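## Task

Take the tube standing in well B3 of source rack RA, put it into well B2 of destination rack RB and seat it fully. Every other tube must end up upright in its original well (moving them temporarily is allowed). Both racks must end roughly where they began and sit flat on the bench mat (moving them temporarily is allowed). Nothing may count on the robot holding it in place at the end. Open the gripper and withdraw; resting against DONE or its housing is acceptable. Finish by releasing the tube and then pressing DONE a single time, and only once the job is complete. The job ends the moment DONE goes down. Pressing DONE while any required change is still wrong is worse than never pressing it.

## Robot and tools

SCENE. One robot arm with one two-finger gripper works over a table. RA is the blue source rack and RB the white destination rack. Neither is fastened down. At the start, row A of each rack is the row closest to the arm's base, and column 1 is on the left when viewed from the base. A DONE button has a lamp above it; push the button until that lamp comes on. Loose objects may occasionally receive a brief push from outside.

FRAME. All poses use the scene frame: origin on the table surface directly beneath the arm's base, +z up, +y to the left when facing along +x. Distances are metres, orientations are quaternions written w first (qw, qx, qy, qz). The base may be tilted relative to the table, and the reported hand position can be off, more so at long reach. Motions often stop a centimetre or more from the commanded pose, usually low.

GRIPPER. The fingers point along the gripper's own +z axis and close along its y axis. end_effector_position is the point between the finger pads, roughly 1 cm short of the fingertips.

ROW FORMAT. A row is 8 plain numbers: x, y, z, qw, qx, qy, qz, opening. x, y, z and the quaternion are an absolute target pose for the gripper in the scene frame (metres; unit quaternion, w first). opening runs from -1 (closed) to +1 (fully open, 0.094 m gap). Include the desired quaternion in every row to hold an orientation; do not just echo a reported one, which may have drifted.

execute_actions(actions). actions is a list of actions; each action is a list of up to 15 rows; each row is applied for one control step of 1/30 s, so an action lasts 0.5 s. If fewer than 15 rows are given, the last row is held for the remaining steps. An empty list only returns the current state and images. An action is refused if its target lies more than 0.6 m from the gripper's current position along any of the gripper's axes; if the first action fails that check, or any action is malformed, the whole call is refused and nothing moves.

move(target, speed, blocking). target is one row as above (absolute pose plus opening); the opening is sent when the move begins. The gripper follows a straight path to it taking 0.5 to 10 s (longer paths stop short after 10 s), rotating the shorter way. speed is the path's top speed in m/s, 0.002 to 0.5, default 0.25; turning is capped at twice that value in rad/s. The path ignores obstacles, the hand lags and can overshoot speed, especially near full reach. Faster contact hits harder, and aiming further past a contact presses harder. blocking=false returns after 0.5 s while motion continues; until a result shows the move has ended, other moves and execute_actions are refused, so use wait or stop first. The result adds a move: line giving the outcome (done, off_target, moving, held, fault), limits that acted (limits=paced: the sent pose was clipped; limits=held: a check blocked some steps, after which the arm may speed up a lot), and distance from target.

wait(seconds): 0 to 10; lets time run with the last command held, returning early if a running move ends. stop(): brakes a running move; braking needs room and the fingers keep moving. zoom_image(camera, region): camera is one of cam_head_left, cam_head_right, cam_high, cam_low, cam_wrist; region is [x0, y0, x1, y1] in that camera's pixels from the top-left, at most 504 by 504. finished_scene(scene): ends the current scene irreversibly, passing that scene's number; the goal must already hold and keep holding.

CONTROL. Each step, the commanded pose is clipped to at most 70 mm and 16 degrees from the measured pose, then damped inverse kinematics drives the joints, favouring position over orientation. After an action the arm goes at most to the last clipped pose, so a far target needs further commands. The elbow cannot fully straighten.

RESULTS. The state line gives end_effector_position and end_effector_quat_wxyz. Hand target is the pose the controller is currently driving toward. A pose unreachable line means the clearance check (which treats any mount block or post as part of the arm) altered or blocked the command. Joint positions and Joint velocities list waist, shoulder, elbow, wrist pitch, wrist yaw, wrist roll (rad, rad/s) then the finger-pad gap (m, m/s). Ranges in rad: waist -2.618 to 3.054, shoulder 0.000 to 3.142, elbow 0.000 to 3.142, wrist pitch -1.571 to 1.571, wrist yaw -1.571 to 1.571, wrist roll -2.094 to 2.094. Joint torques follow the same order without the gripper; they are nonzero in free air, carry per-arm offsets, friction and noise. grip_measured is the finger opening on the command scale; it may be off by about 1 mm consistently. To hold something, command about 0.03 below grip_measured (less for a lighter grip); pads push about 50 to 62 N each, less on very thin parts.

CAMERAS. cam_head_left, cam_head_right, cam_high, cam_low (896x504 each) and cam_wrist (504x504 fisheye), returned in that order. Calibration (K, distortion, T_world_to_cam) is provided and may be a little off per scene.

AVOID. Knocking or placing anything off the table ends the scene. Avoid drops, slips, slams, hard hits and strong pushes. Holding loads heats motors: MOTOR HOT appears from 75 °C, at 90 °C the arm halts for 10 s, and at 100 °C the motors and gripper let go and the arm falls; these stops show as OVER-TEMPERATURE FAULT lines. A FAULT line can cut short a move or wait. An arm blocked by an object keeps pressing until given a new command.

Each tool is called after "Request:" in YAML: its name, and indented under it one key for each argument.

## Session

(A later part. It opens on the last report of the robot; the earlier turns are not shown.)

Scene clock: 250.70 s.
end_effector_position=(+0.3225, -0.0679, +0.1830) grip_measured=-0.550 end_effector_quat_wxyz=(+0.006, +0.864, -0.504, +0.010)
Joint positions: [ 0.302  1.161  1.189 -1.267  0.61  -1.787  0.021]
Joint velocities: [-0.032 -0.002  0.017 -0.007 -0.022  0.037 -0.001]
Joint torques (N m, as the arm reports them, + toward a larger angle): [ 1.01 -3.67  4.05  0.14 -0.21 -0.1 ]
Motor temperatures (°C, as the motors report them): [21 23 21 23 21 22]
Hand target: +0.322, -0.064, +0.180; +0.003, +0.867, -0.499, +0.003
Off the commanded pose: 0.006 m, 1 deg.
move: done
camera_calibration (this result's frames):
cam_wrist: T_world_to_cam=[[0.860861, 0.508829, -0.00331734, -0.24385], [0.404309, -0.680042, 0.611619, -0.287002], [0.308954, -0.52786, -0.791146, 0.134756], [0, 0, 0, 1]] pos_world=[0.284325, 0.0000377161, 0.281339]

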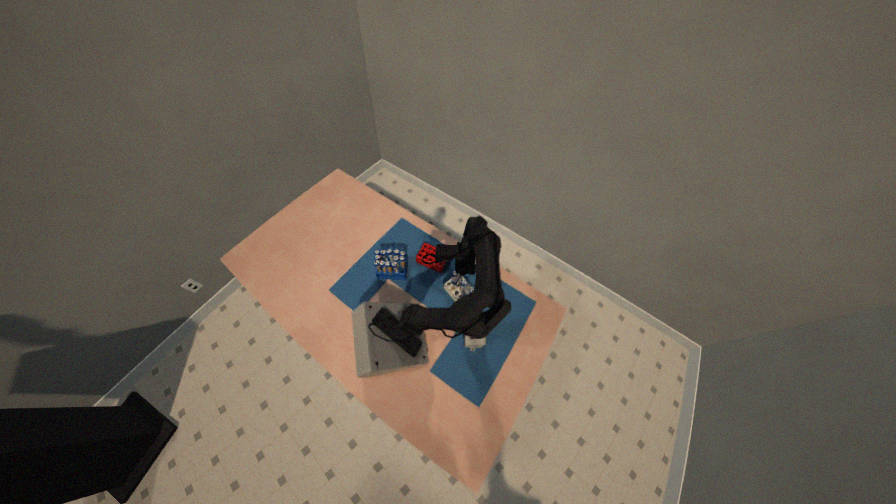

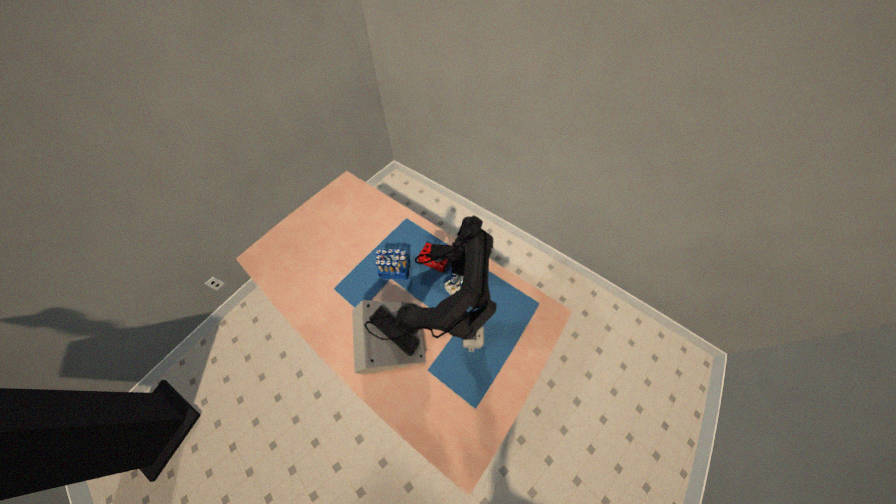

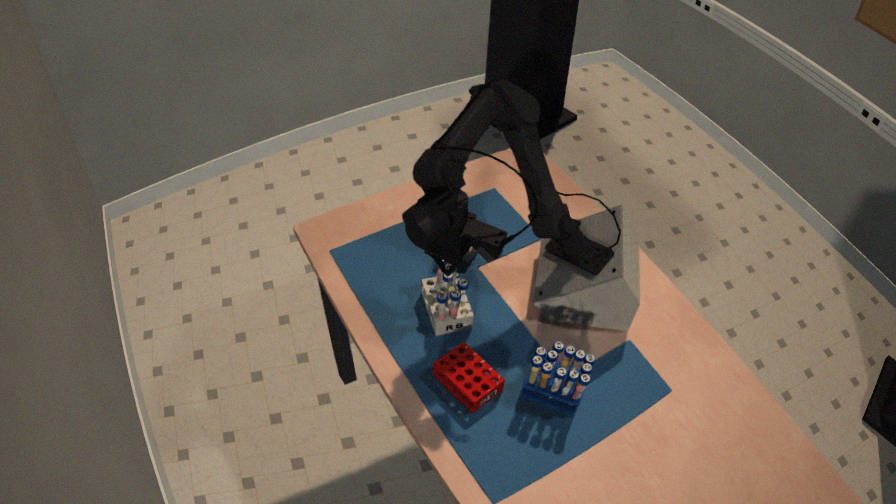

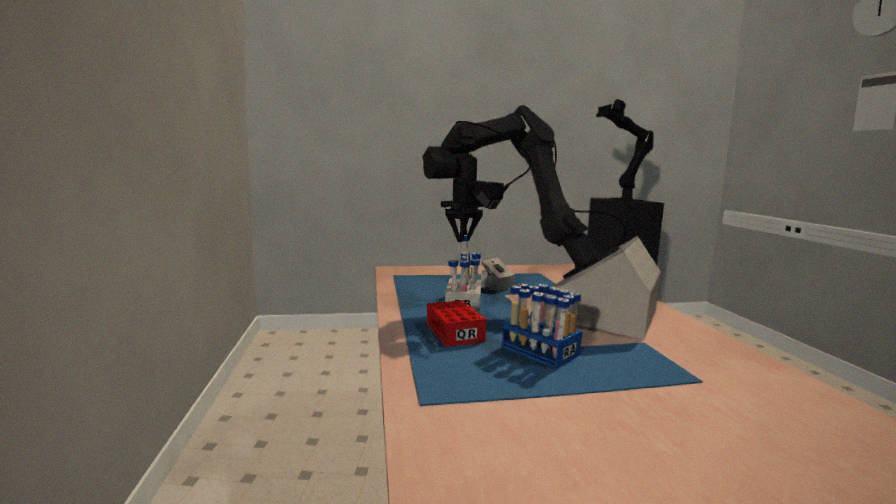

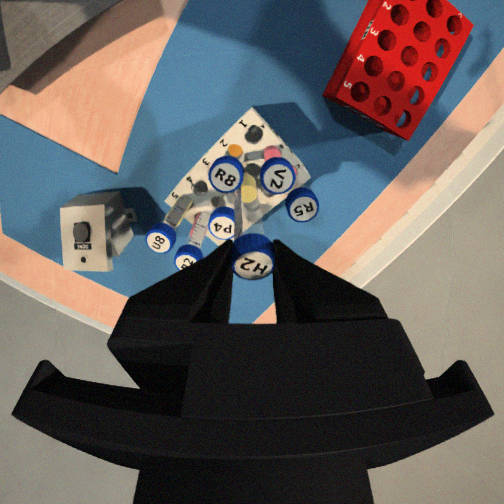

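Request:
move:
  target: [0.318,-0.056,0.135,0,0.866,-0.5,0,-0.58]
  speed: 0.025

Request:
zoom_image:
  camera: "cam_low"
  region: [410,200,530,320]

Scene clock: 258.57 s.
end_effector_position=(+0.3424, -0.0752, +0.1598) grip_measured=-0.546 end_effector_quat_wxyz=(-0.002, +0.854, -0.518, +0.056)
Joint positions: [ 0.222  1.147  1.097 -1.043  0.633 -1.896  0.021]
Joint velocities: [-0.007 -0.017 -0.017  0.022 -0.022 -0.022 -0.001]
Joint torques (N m, as the arm reports them, + toward a larger angle): [ 0.   -2.58  0.1   0.19 -0.95  0.04]
Motor temperatures (°C, as the motors report them): [21 23 21 23 21 22]
Hand target: +0.318, -0.058, +0.137; +0.003, +0.865, -0.501, +0.000
Off the commanded pose: 0.040 m, 7 deg.
move: off_target
camera_calibration (this result's frames):
cam_wrist: T_world_to_cam=[[0.87552, 0.479959, 0.0557138, -0.274001], [0.325314, -0.670791, 0.666491, -0.266883], [0.35726, -0.565402, -0.743428, 0.0794465], [0, 0, 0, 1]] pos_world=[0.298331, -0.00259413, 0.252203]

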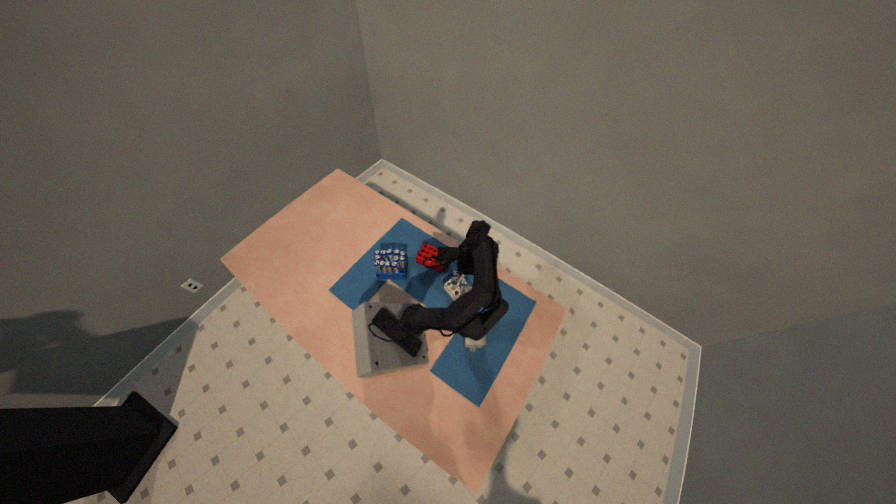

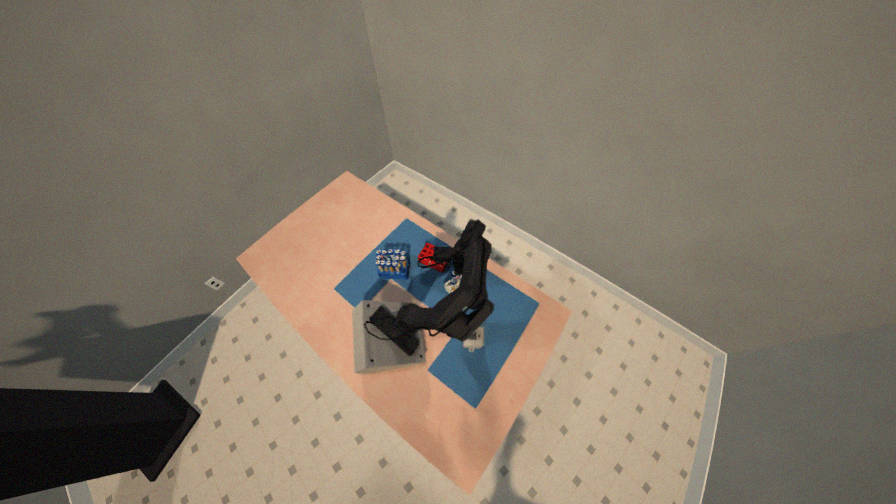

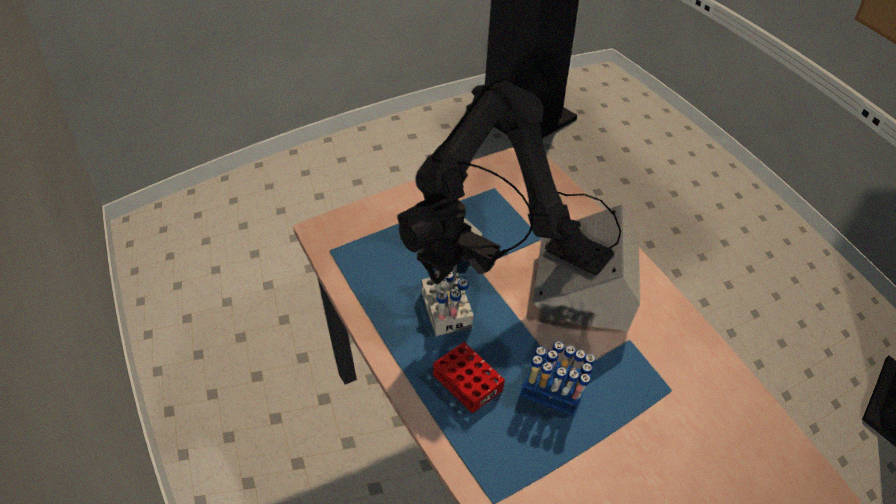

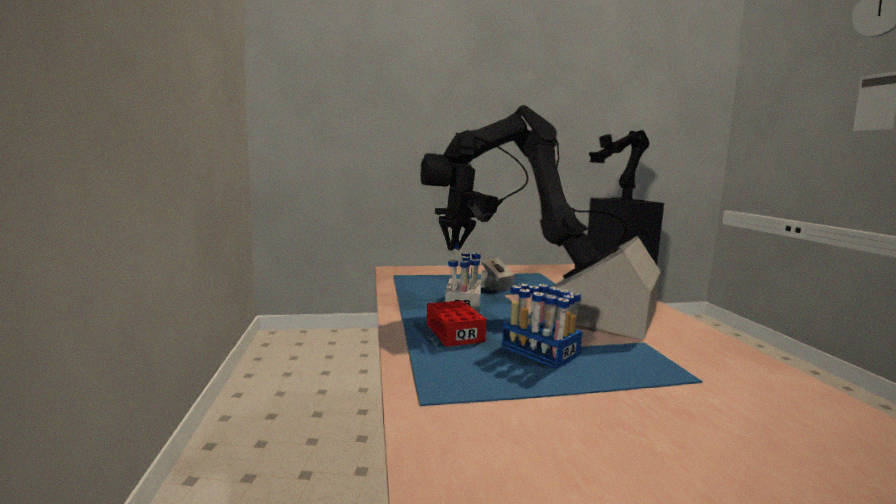

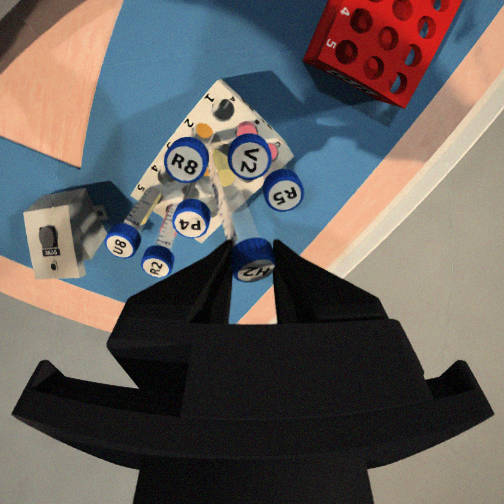

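Region (410, 200, 530, 320) of cam_low's 896x504 image, scaled by 4.200, with more detail than that image has.

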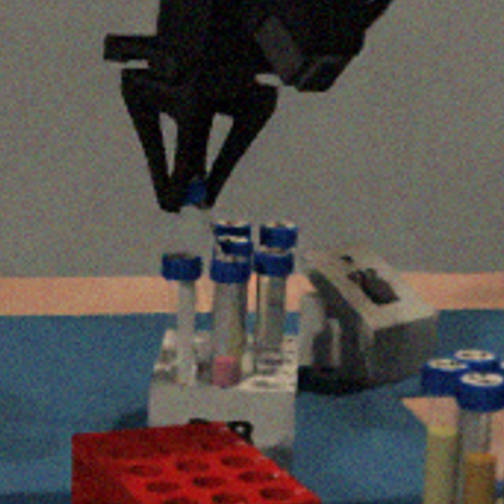

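Request:
move:
  target: [0.322,-0.064,0.20,0,0.866,-0.5,0,-0.58]
  speed: 0.03

Request:
zoom_image:
  camera: "cam_wrist"
  region: [150,90,350,290]

Request:
zoom_image:
  camera: "cam_high"
  region: [400,240,500,340]

Scene clock: 266.27 s.
end_effector_position=(+0.3219, -0.0701, +0.1938) grip_measured=-0.545 end_effector_quat_wxyz=(+0.010, +0.864, -0.504, +0.013)
Joint positions: [ 0.334  1.164  1.228 -1.329  0.63  -1.746  0.021]
Joint velocities: [ 0.002 -0.007  0.007 -0.007 -0.081 -0.051  0.   ]
Joint torques (N m, as the arm reports them, + toward a larger angle): [ 3.01 -3.21  6.18 -0.18 -0.38  0.13]
Motor temperatures (°C, as the motors report them): [21 23 21 23 21 22]
Hand target: +0.322, -0.063, +0.199; -0.002, +0.866, -0.500, -0.000
Off the commanded pose: 0.009 m, 2 deg.
move: done
camera_calibration (this result's frames):
cam_wrist: T_world_to_cam=[[0.861463, 0.507751, -0.00840346, -0.241454], [0.403574, -0.674482, 0.618225, -0.295495], [0.308236, -0.535969, -0.785957, 0.140973], [0, 0, 0, 1]] pos_world=[0.283805, -0.00115103, 0.291452]

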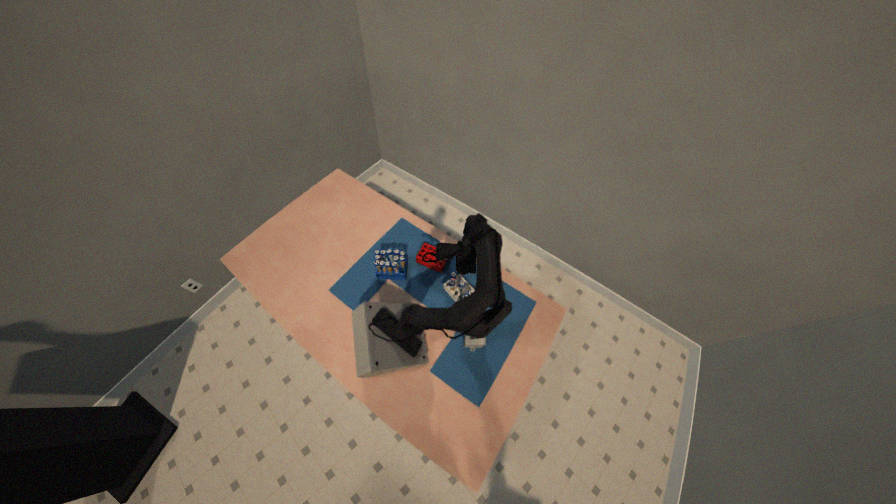

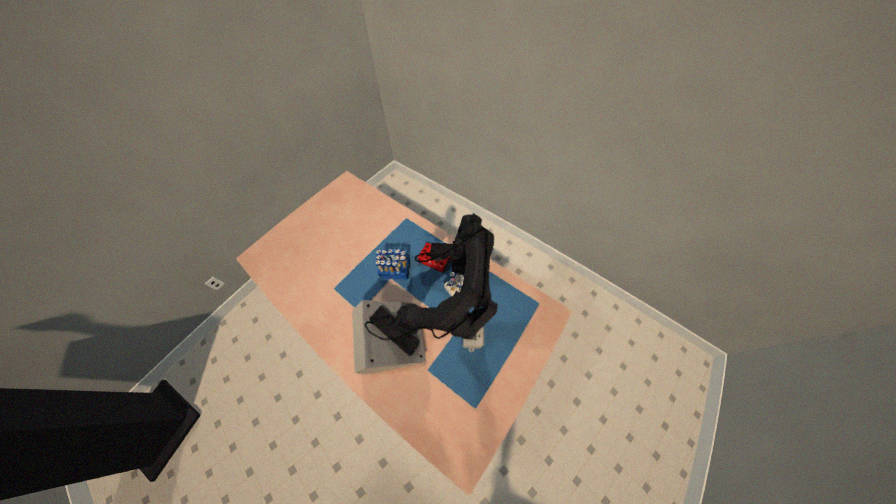

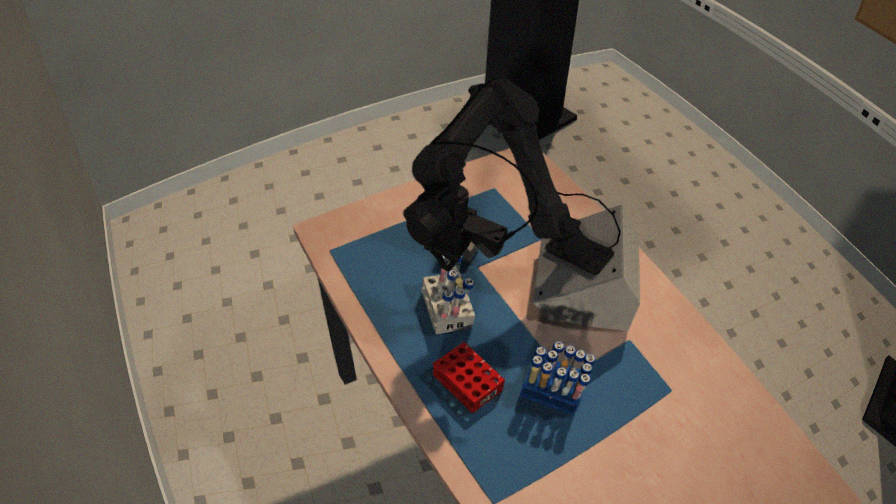

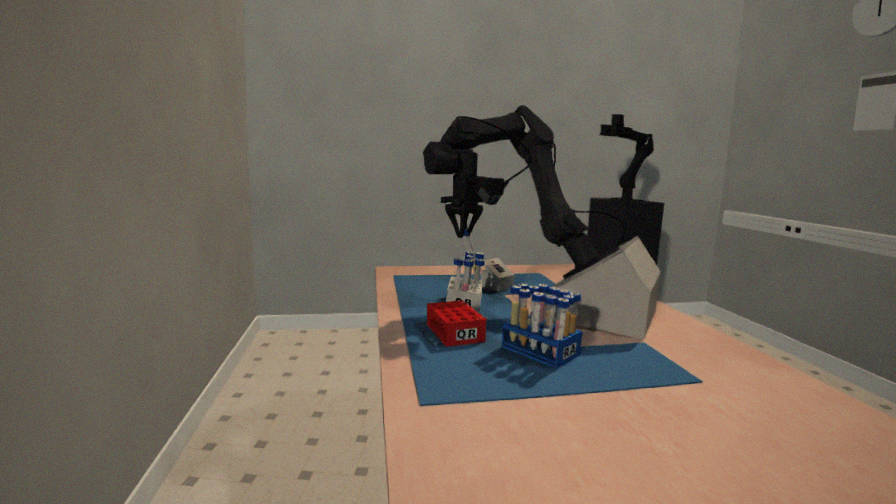

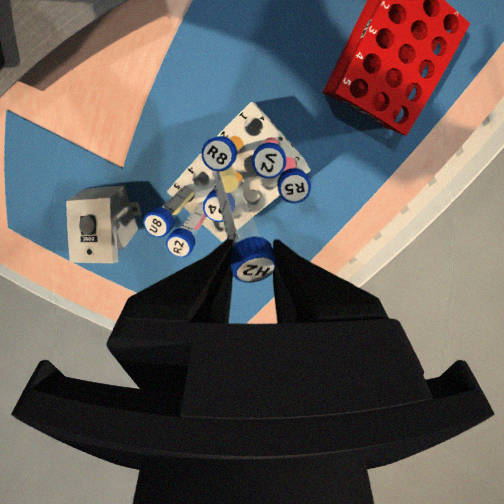

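Region (150, 90, 350, 290) of cam_wrist's 504x504 image, scaled by 2.520, with more detail than that image has.

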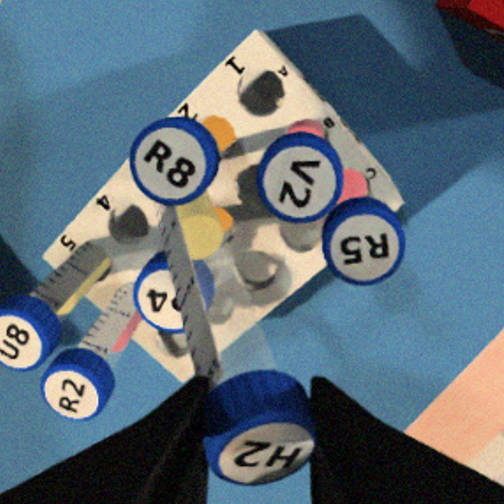

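Region (400, 240, 500, 340) of cam_high's 896x504 image, scaled by 5.040, with more detail than that image has.

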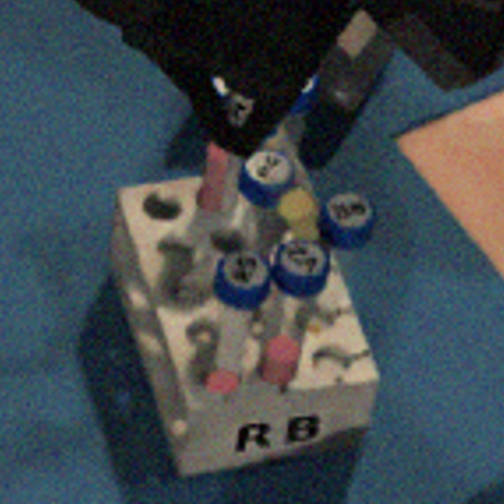

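Request:
move:
  target: [0.34,-0.072,0.26,0,0.866,-0.5,0,-0.58]
  speed: 0.04

Request:
move:
  target: [0.27,0.04,0.25,0,0.707,-0.707,0,-0.58]
  speed: 0.08

Request:
move:
  target: [0.27,0.04,0.14,0,0.707,-0.707,0,-0.58]
  speed: 0.05

Request:
zoom_image:
  camera: "cam_low"
  region: [410,200,560,350]

Request:
zoom_image:
  camera: "cam_high"
  region: [400,220,550,370]

Scene clock: 277.93 s.
end_effector_position=(+0.3401, -0.0700, +0.2453) grip_measured=-0.545 end_effector_quat_wxyz=(-0.018, +0.866, -0.500, +0.017)
Joint positions: [ 0.448  1.223  1.476 -1.536  0.635 -1.656  0.021]
Joint velocities: [-0.012  0.022 -0.007 -0.007 -0.095 -0.037  0.   ]
Joint torques (N m, as the arm reports them, + toward a larger angle): [ 3.06 -6.69  6.01  0.04 -0.19 -0.09]
Motor temperatures (°C, as the motors report them): [21 23 21 23 21 22]
Hand target: +0.340, -0.072, +0.259; -0.043, +0.865, -0.500, +0.020
Off the commanded pose: 0.015 m, 3 deg.
joint sent to its limit — the command would take joint 4 (wrist pitch) past its lower limit, so that joint was sent only as far as its limit.
move: off_target
camera_calibration (this result's frames):
cam_wrist: T_world_to_cam=[[0.855319, 0.516175, 0.0446376, -0.267138], [0.389296, -0.697139, 0.602034, -0.327398], [0.341874, -0.497554, -0.797222, 0.169933], [0, 0, 0, 1]] pos_world=[0.297847, -0.0058012, 0.344504]

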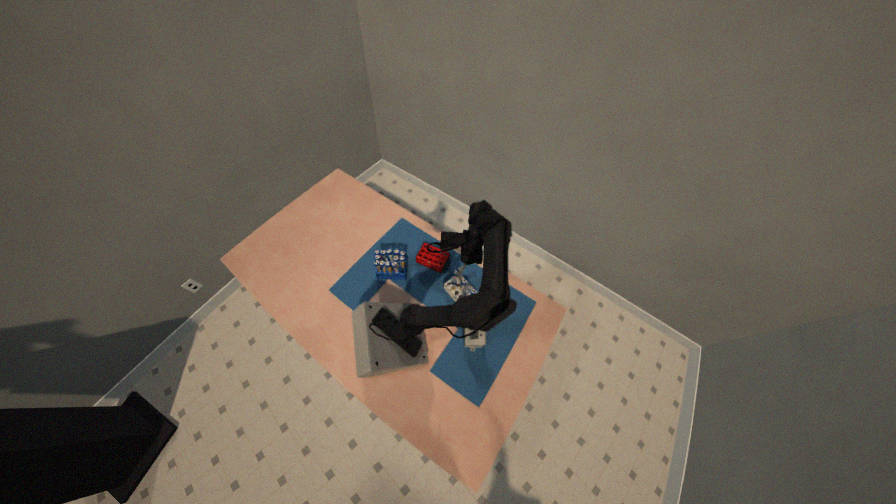

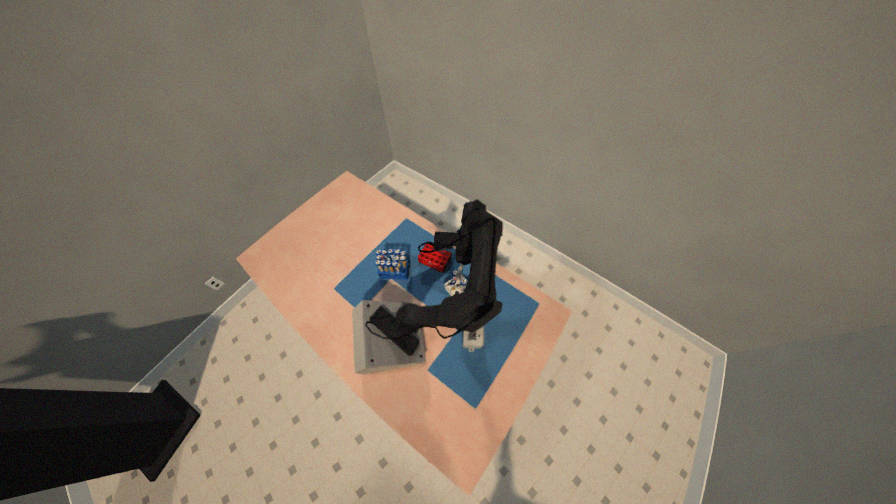

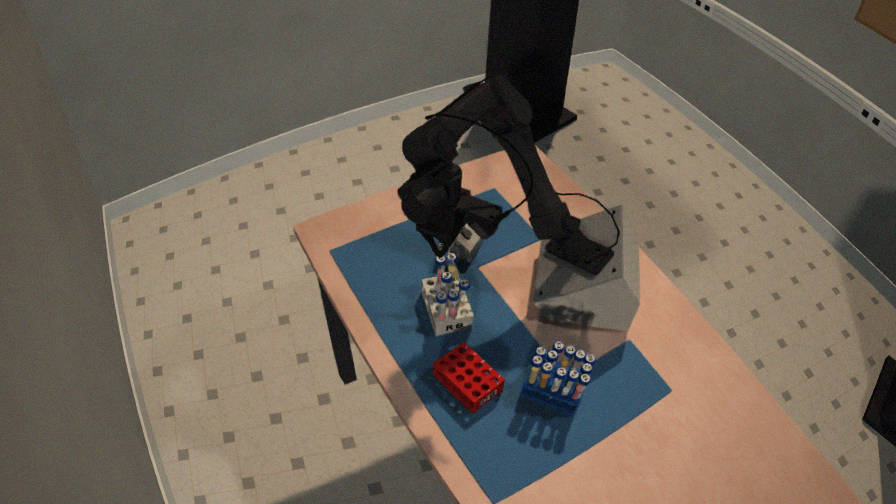

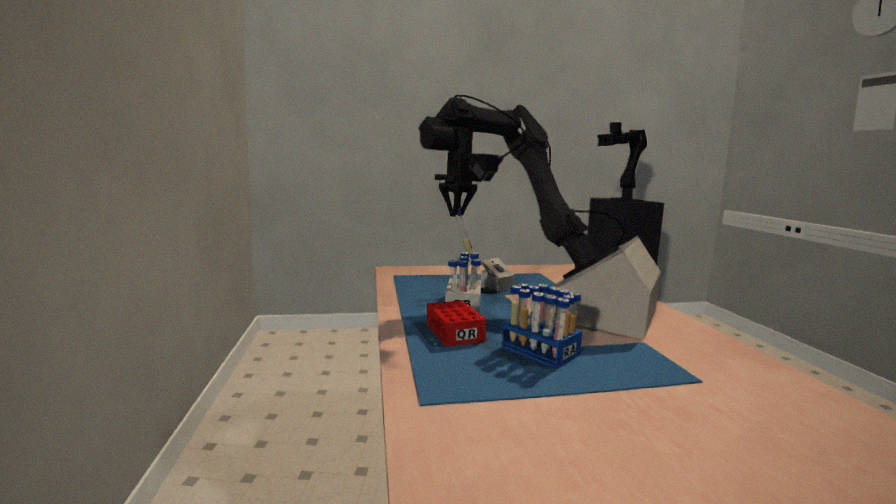

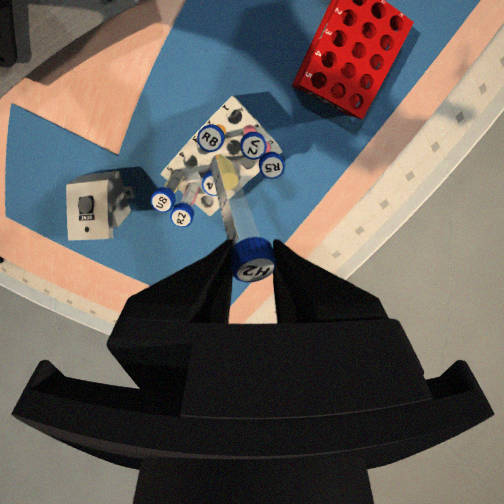

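Scene clock: 281.70 s.
end_effector_position=(+0.2771, +0.0393, +0.2482) grip_measured=-0.545 end_effector_quat_wxyz=(-0.046, +0.700, -0.713, -0.016)
Joint positions: [ 0.938  1.317  1.271 -1.547  0.642 -0.541  0.021]
Joint velocities: [-0.017  0.007  0.007  0.081  0.022 -0.022 -0.001]
Joint torques (N m, as the arm reports them, + toward a larger angle): [ 3.95 -0.32  3.8   0.19 -0.13  0.11]
Motor temperatures (°C, as the motors report them): [21 23 21 23 21 22]
Hand target: +0.272, +0.044, +0.249; -0.043, +0.706, -0.707, -0.021
Off the commanded pose: 0.007 m, 6 deg.
joint sent to its limit — the command would take joint 4 (wrist pitch) past its lower limit, so that joint was sent only as far as its limit.
move: off_target
camera_calibration (this result's frames):
cam_wrist: T_world_to_cam=[[0.999201, -0.00084008, 0.0399517, -0.28815], [-0.0214758, -0.854414, 0.519148, -0.0877975], [0.0336992, -0.519592, -0.85375, 0.348445], [0, 0, 0, 1]] pos_world=[0.274292, 0.105791, 0.354577]

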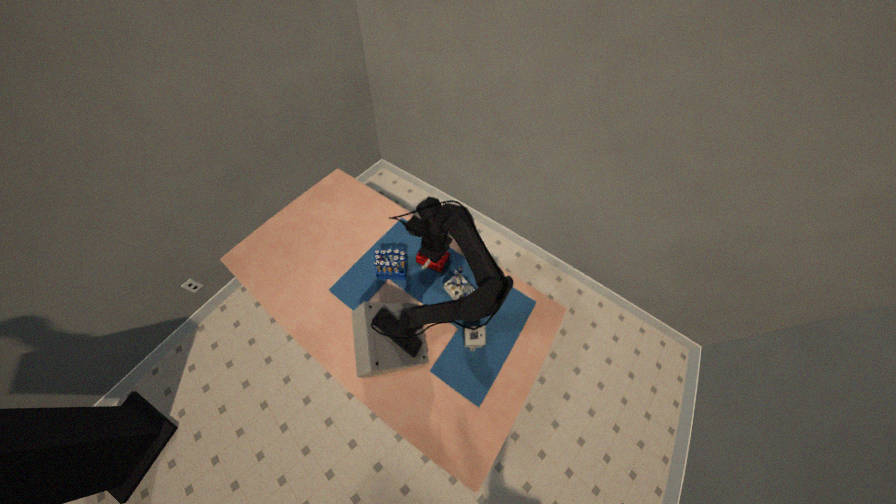

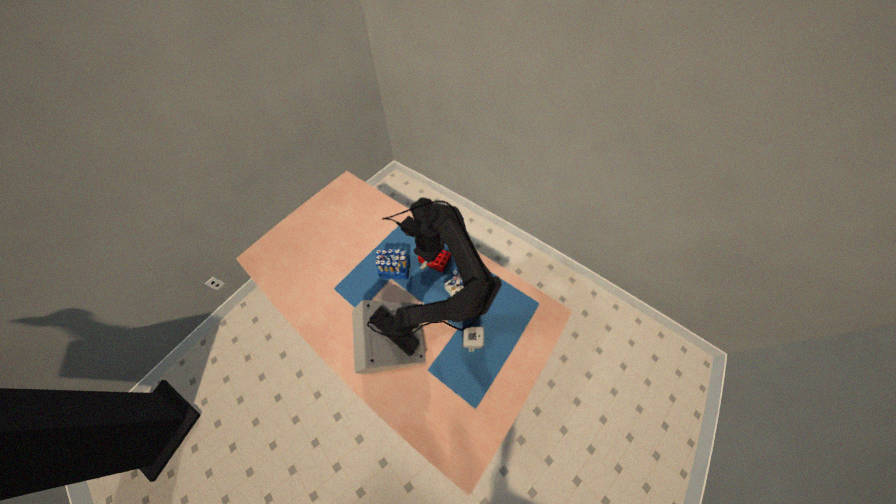

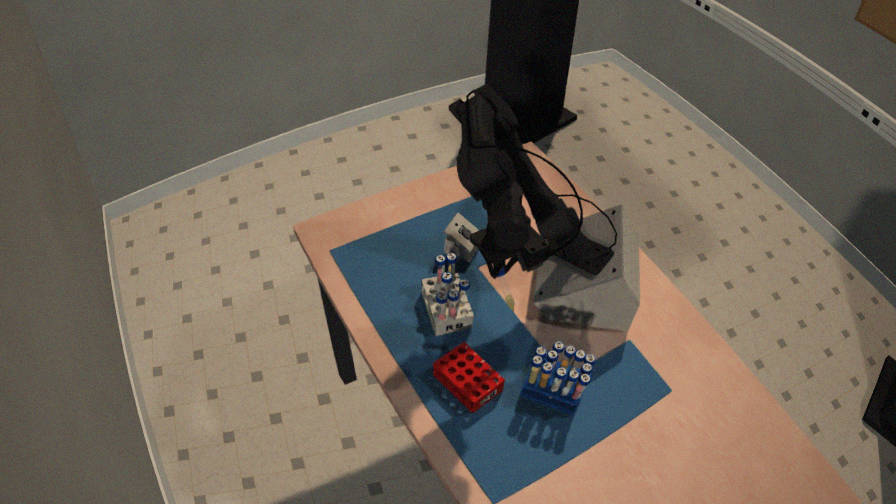

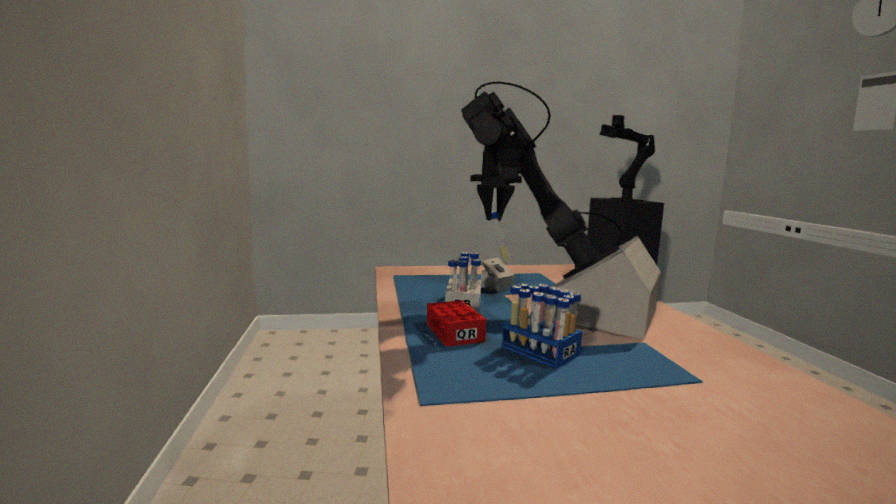

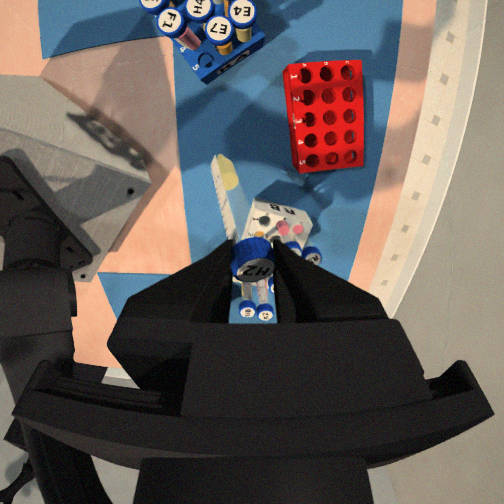

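Scene clock: 284.33 s.
end_effector_position=(+0.2702, +0.0358, +0.1423) grip_measured=-0.545 end_effector_quat_wxyz=(+0.003, +0.704, -0.710, +0.006)
Joint positions: [ 0.654  1.317  0.917 -1.103  0.671 -0.831  0.021]
Joint velocities: [-0.012  0.012 -0.007  0.066 -0.037 -0.081 -0.001]
Joint torques (N m, as the arm reports them, + toward a larger angle): [ 2.   -2.5   3.81  0.19 -0.04 -0.11]
Motor temperatures (°C, as the motors report them): [21 23 21 23 21 22]
Hand target: +0.271, +0.039, +0.140; +0.001, +0.707, -0.707, +0.005
Off the commanded pose: 0.005 m, 1 deg.
move: done
camera_calibration (this result's frames):
cam_wrist: T_world_to_cam=[[0.999936, 0.0111928, 0.00152015, -0.272202], [0.0080119, -0.797668, 0.603043, -0.0579677], [0.00796229, -0.602992, -0.797707, 0.258431], [0, 0, 0, 1]] pos_world=[0.270592, 0.11264, 0.241523]

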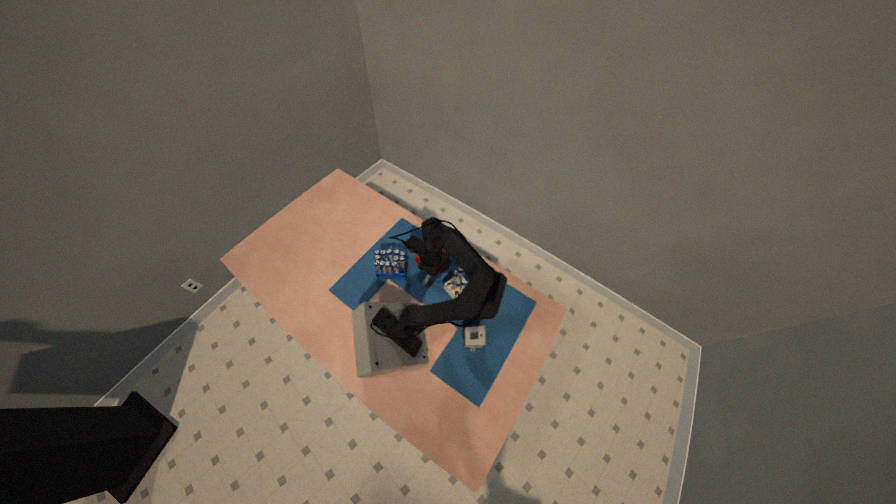

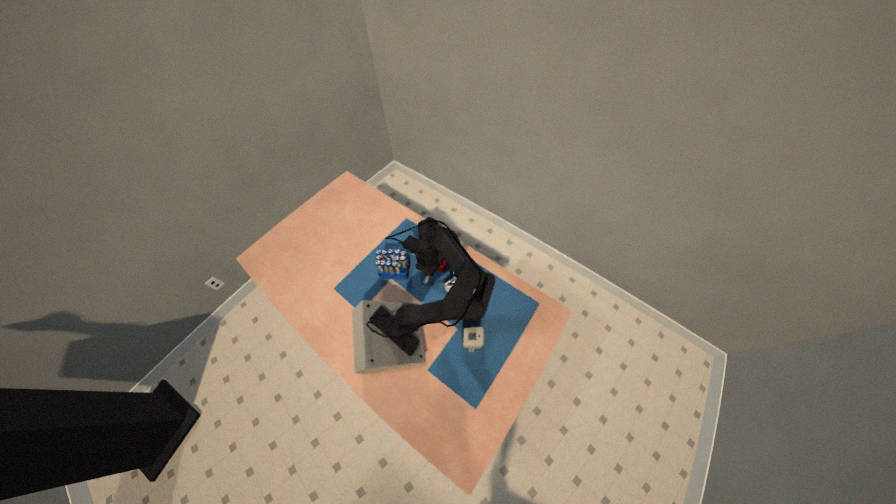

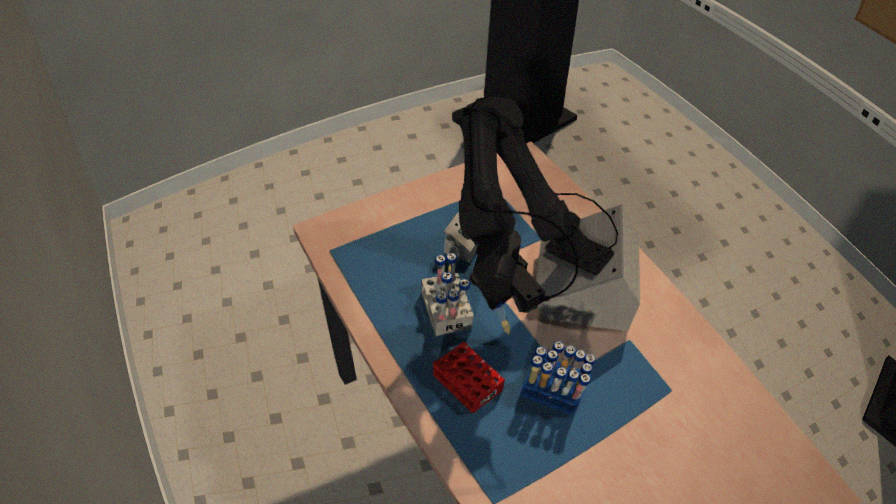

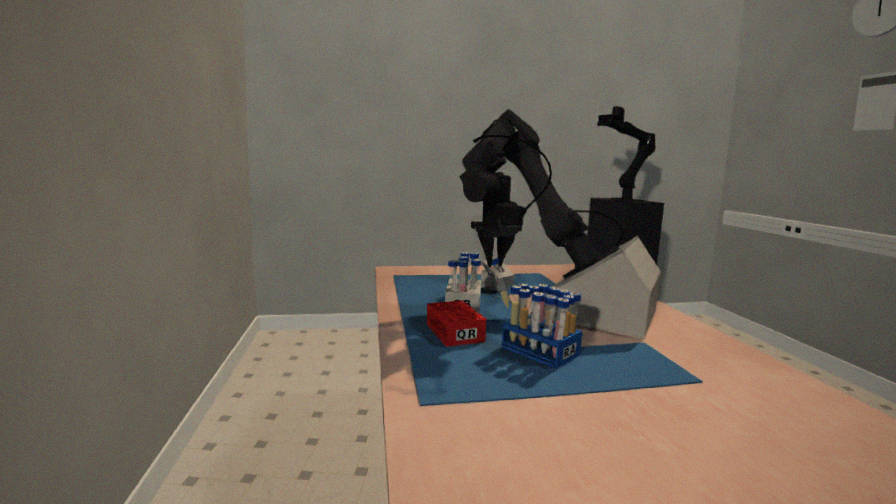

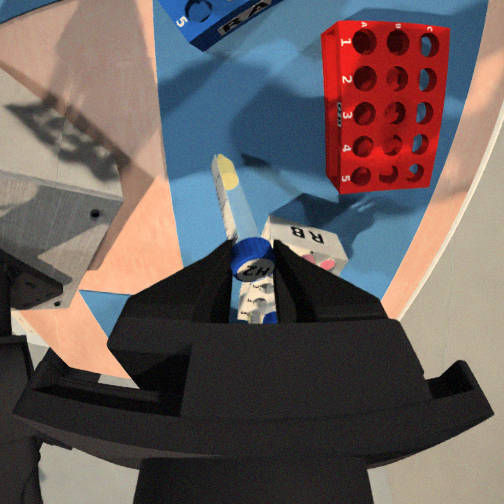

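Region (410, 200, 560, 350) of cam_low's 896x504 image, scaled by 3.360, with more detail than that image has.

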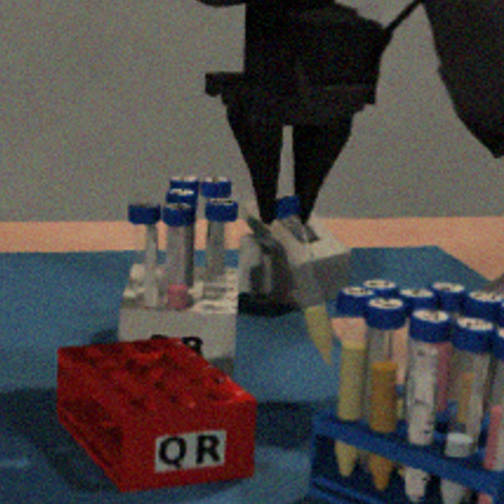

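Region (400, 220, 550, 370) of cam_high's 896x504 image, scaled by 3.360, with more detail than that image has.

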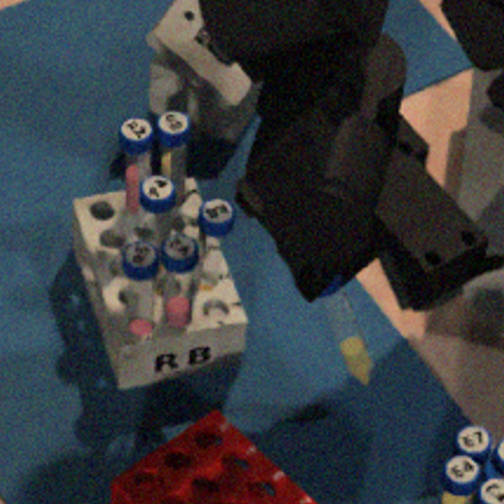

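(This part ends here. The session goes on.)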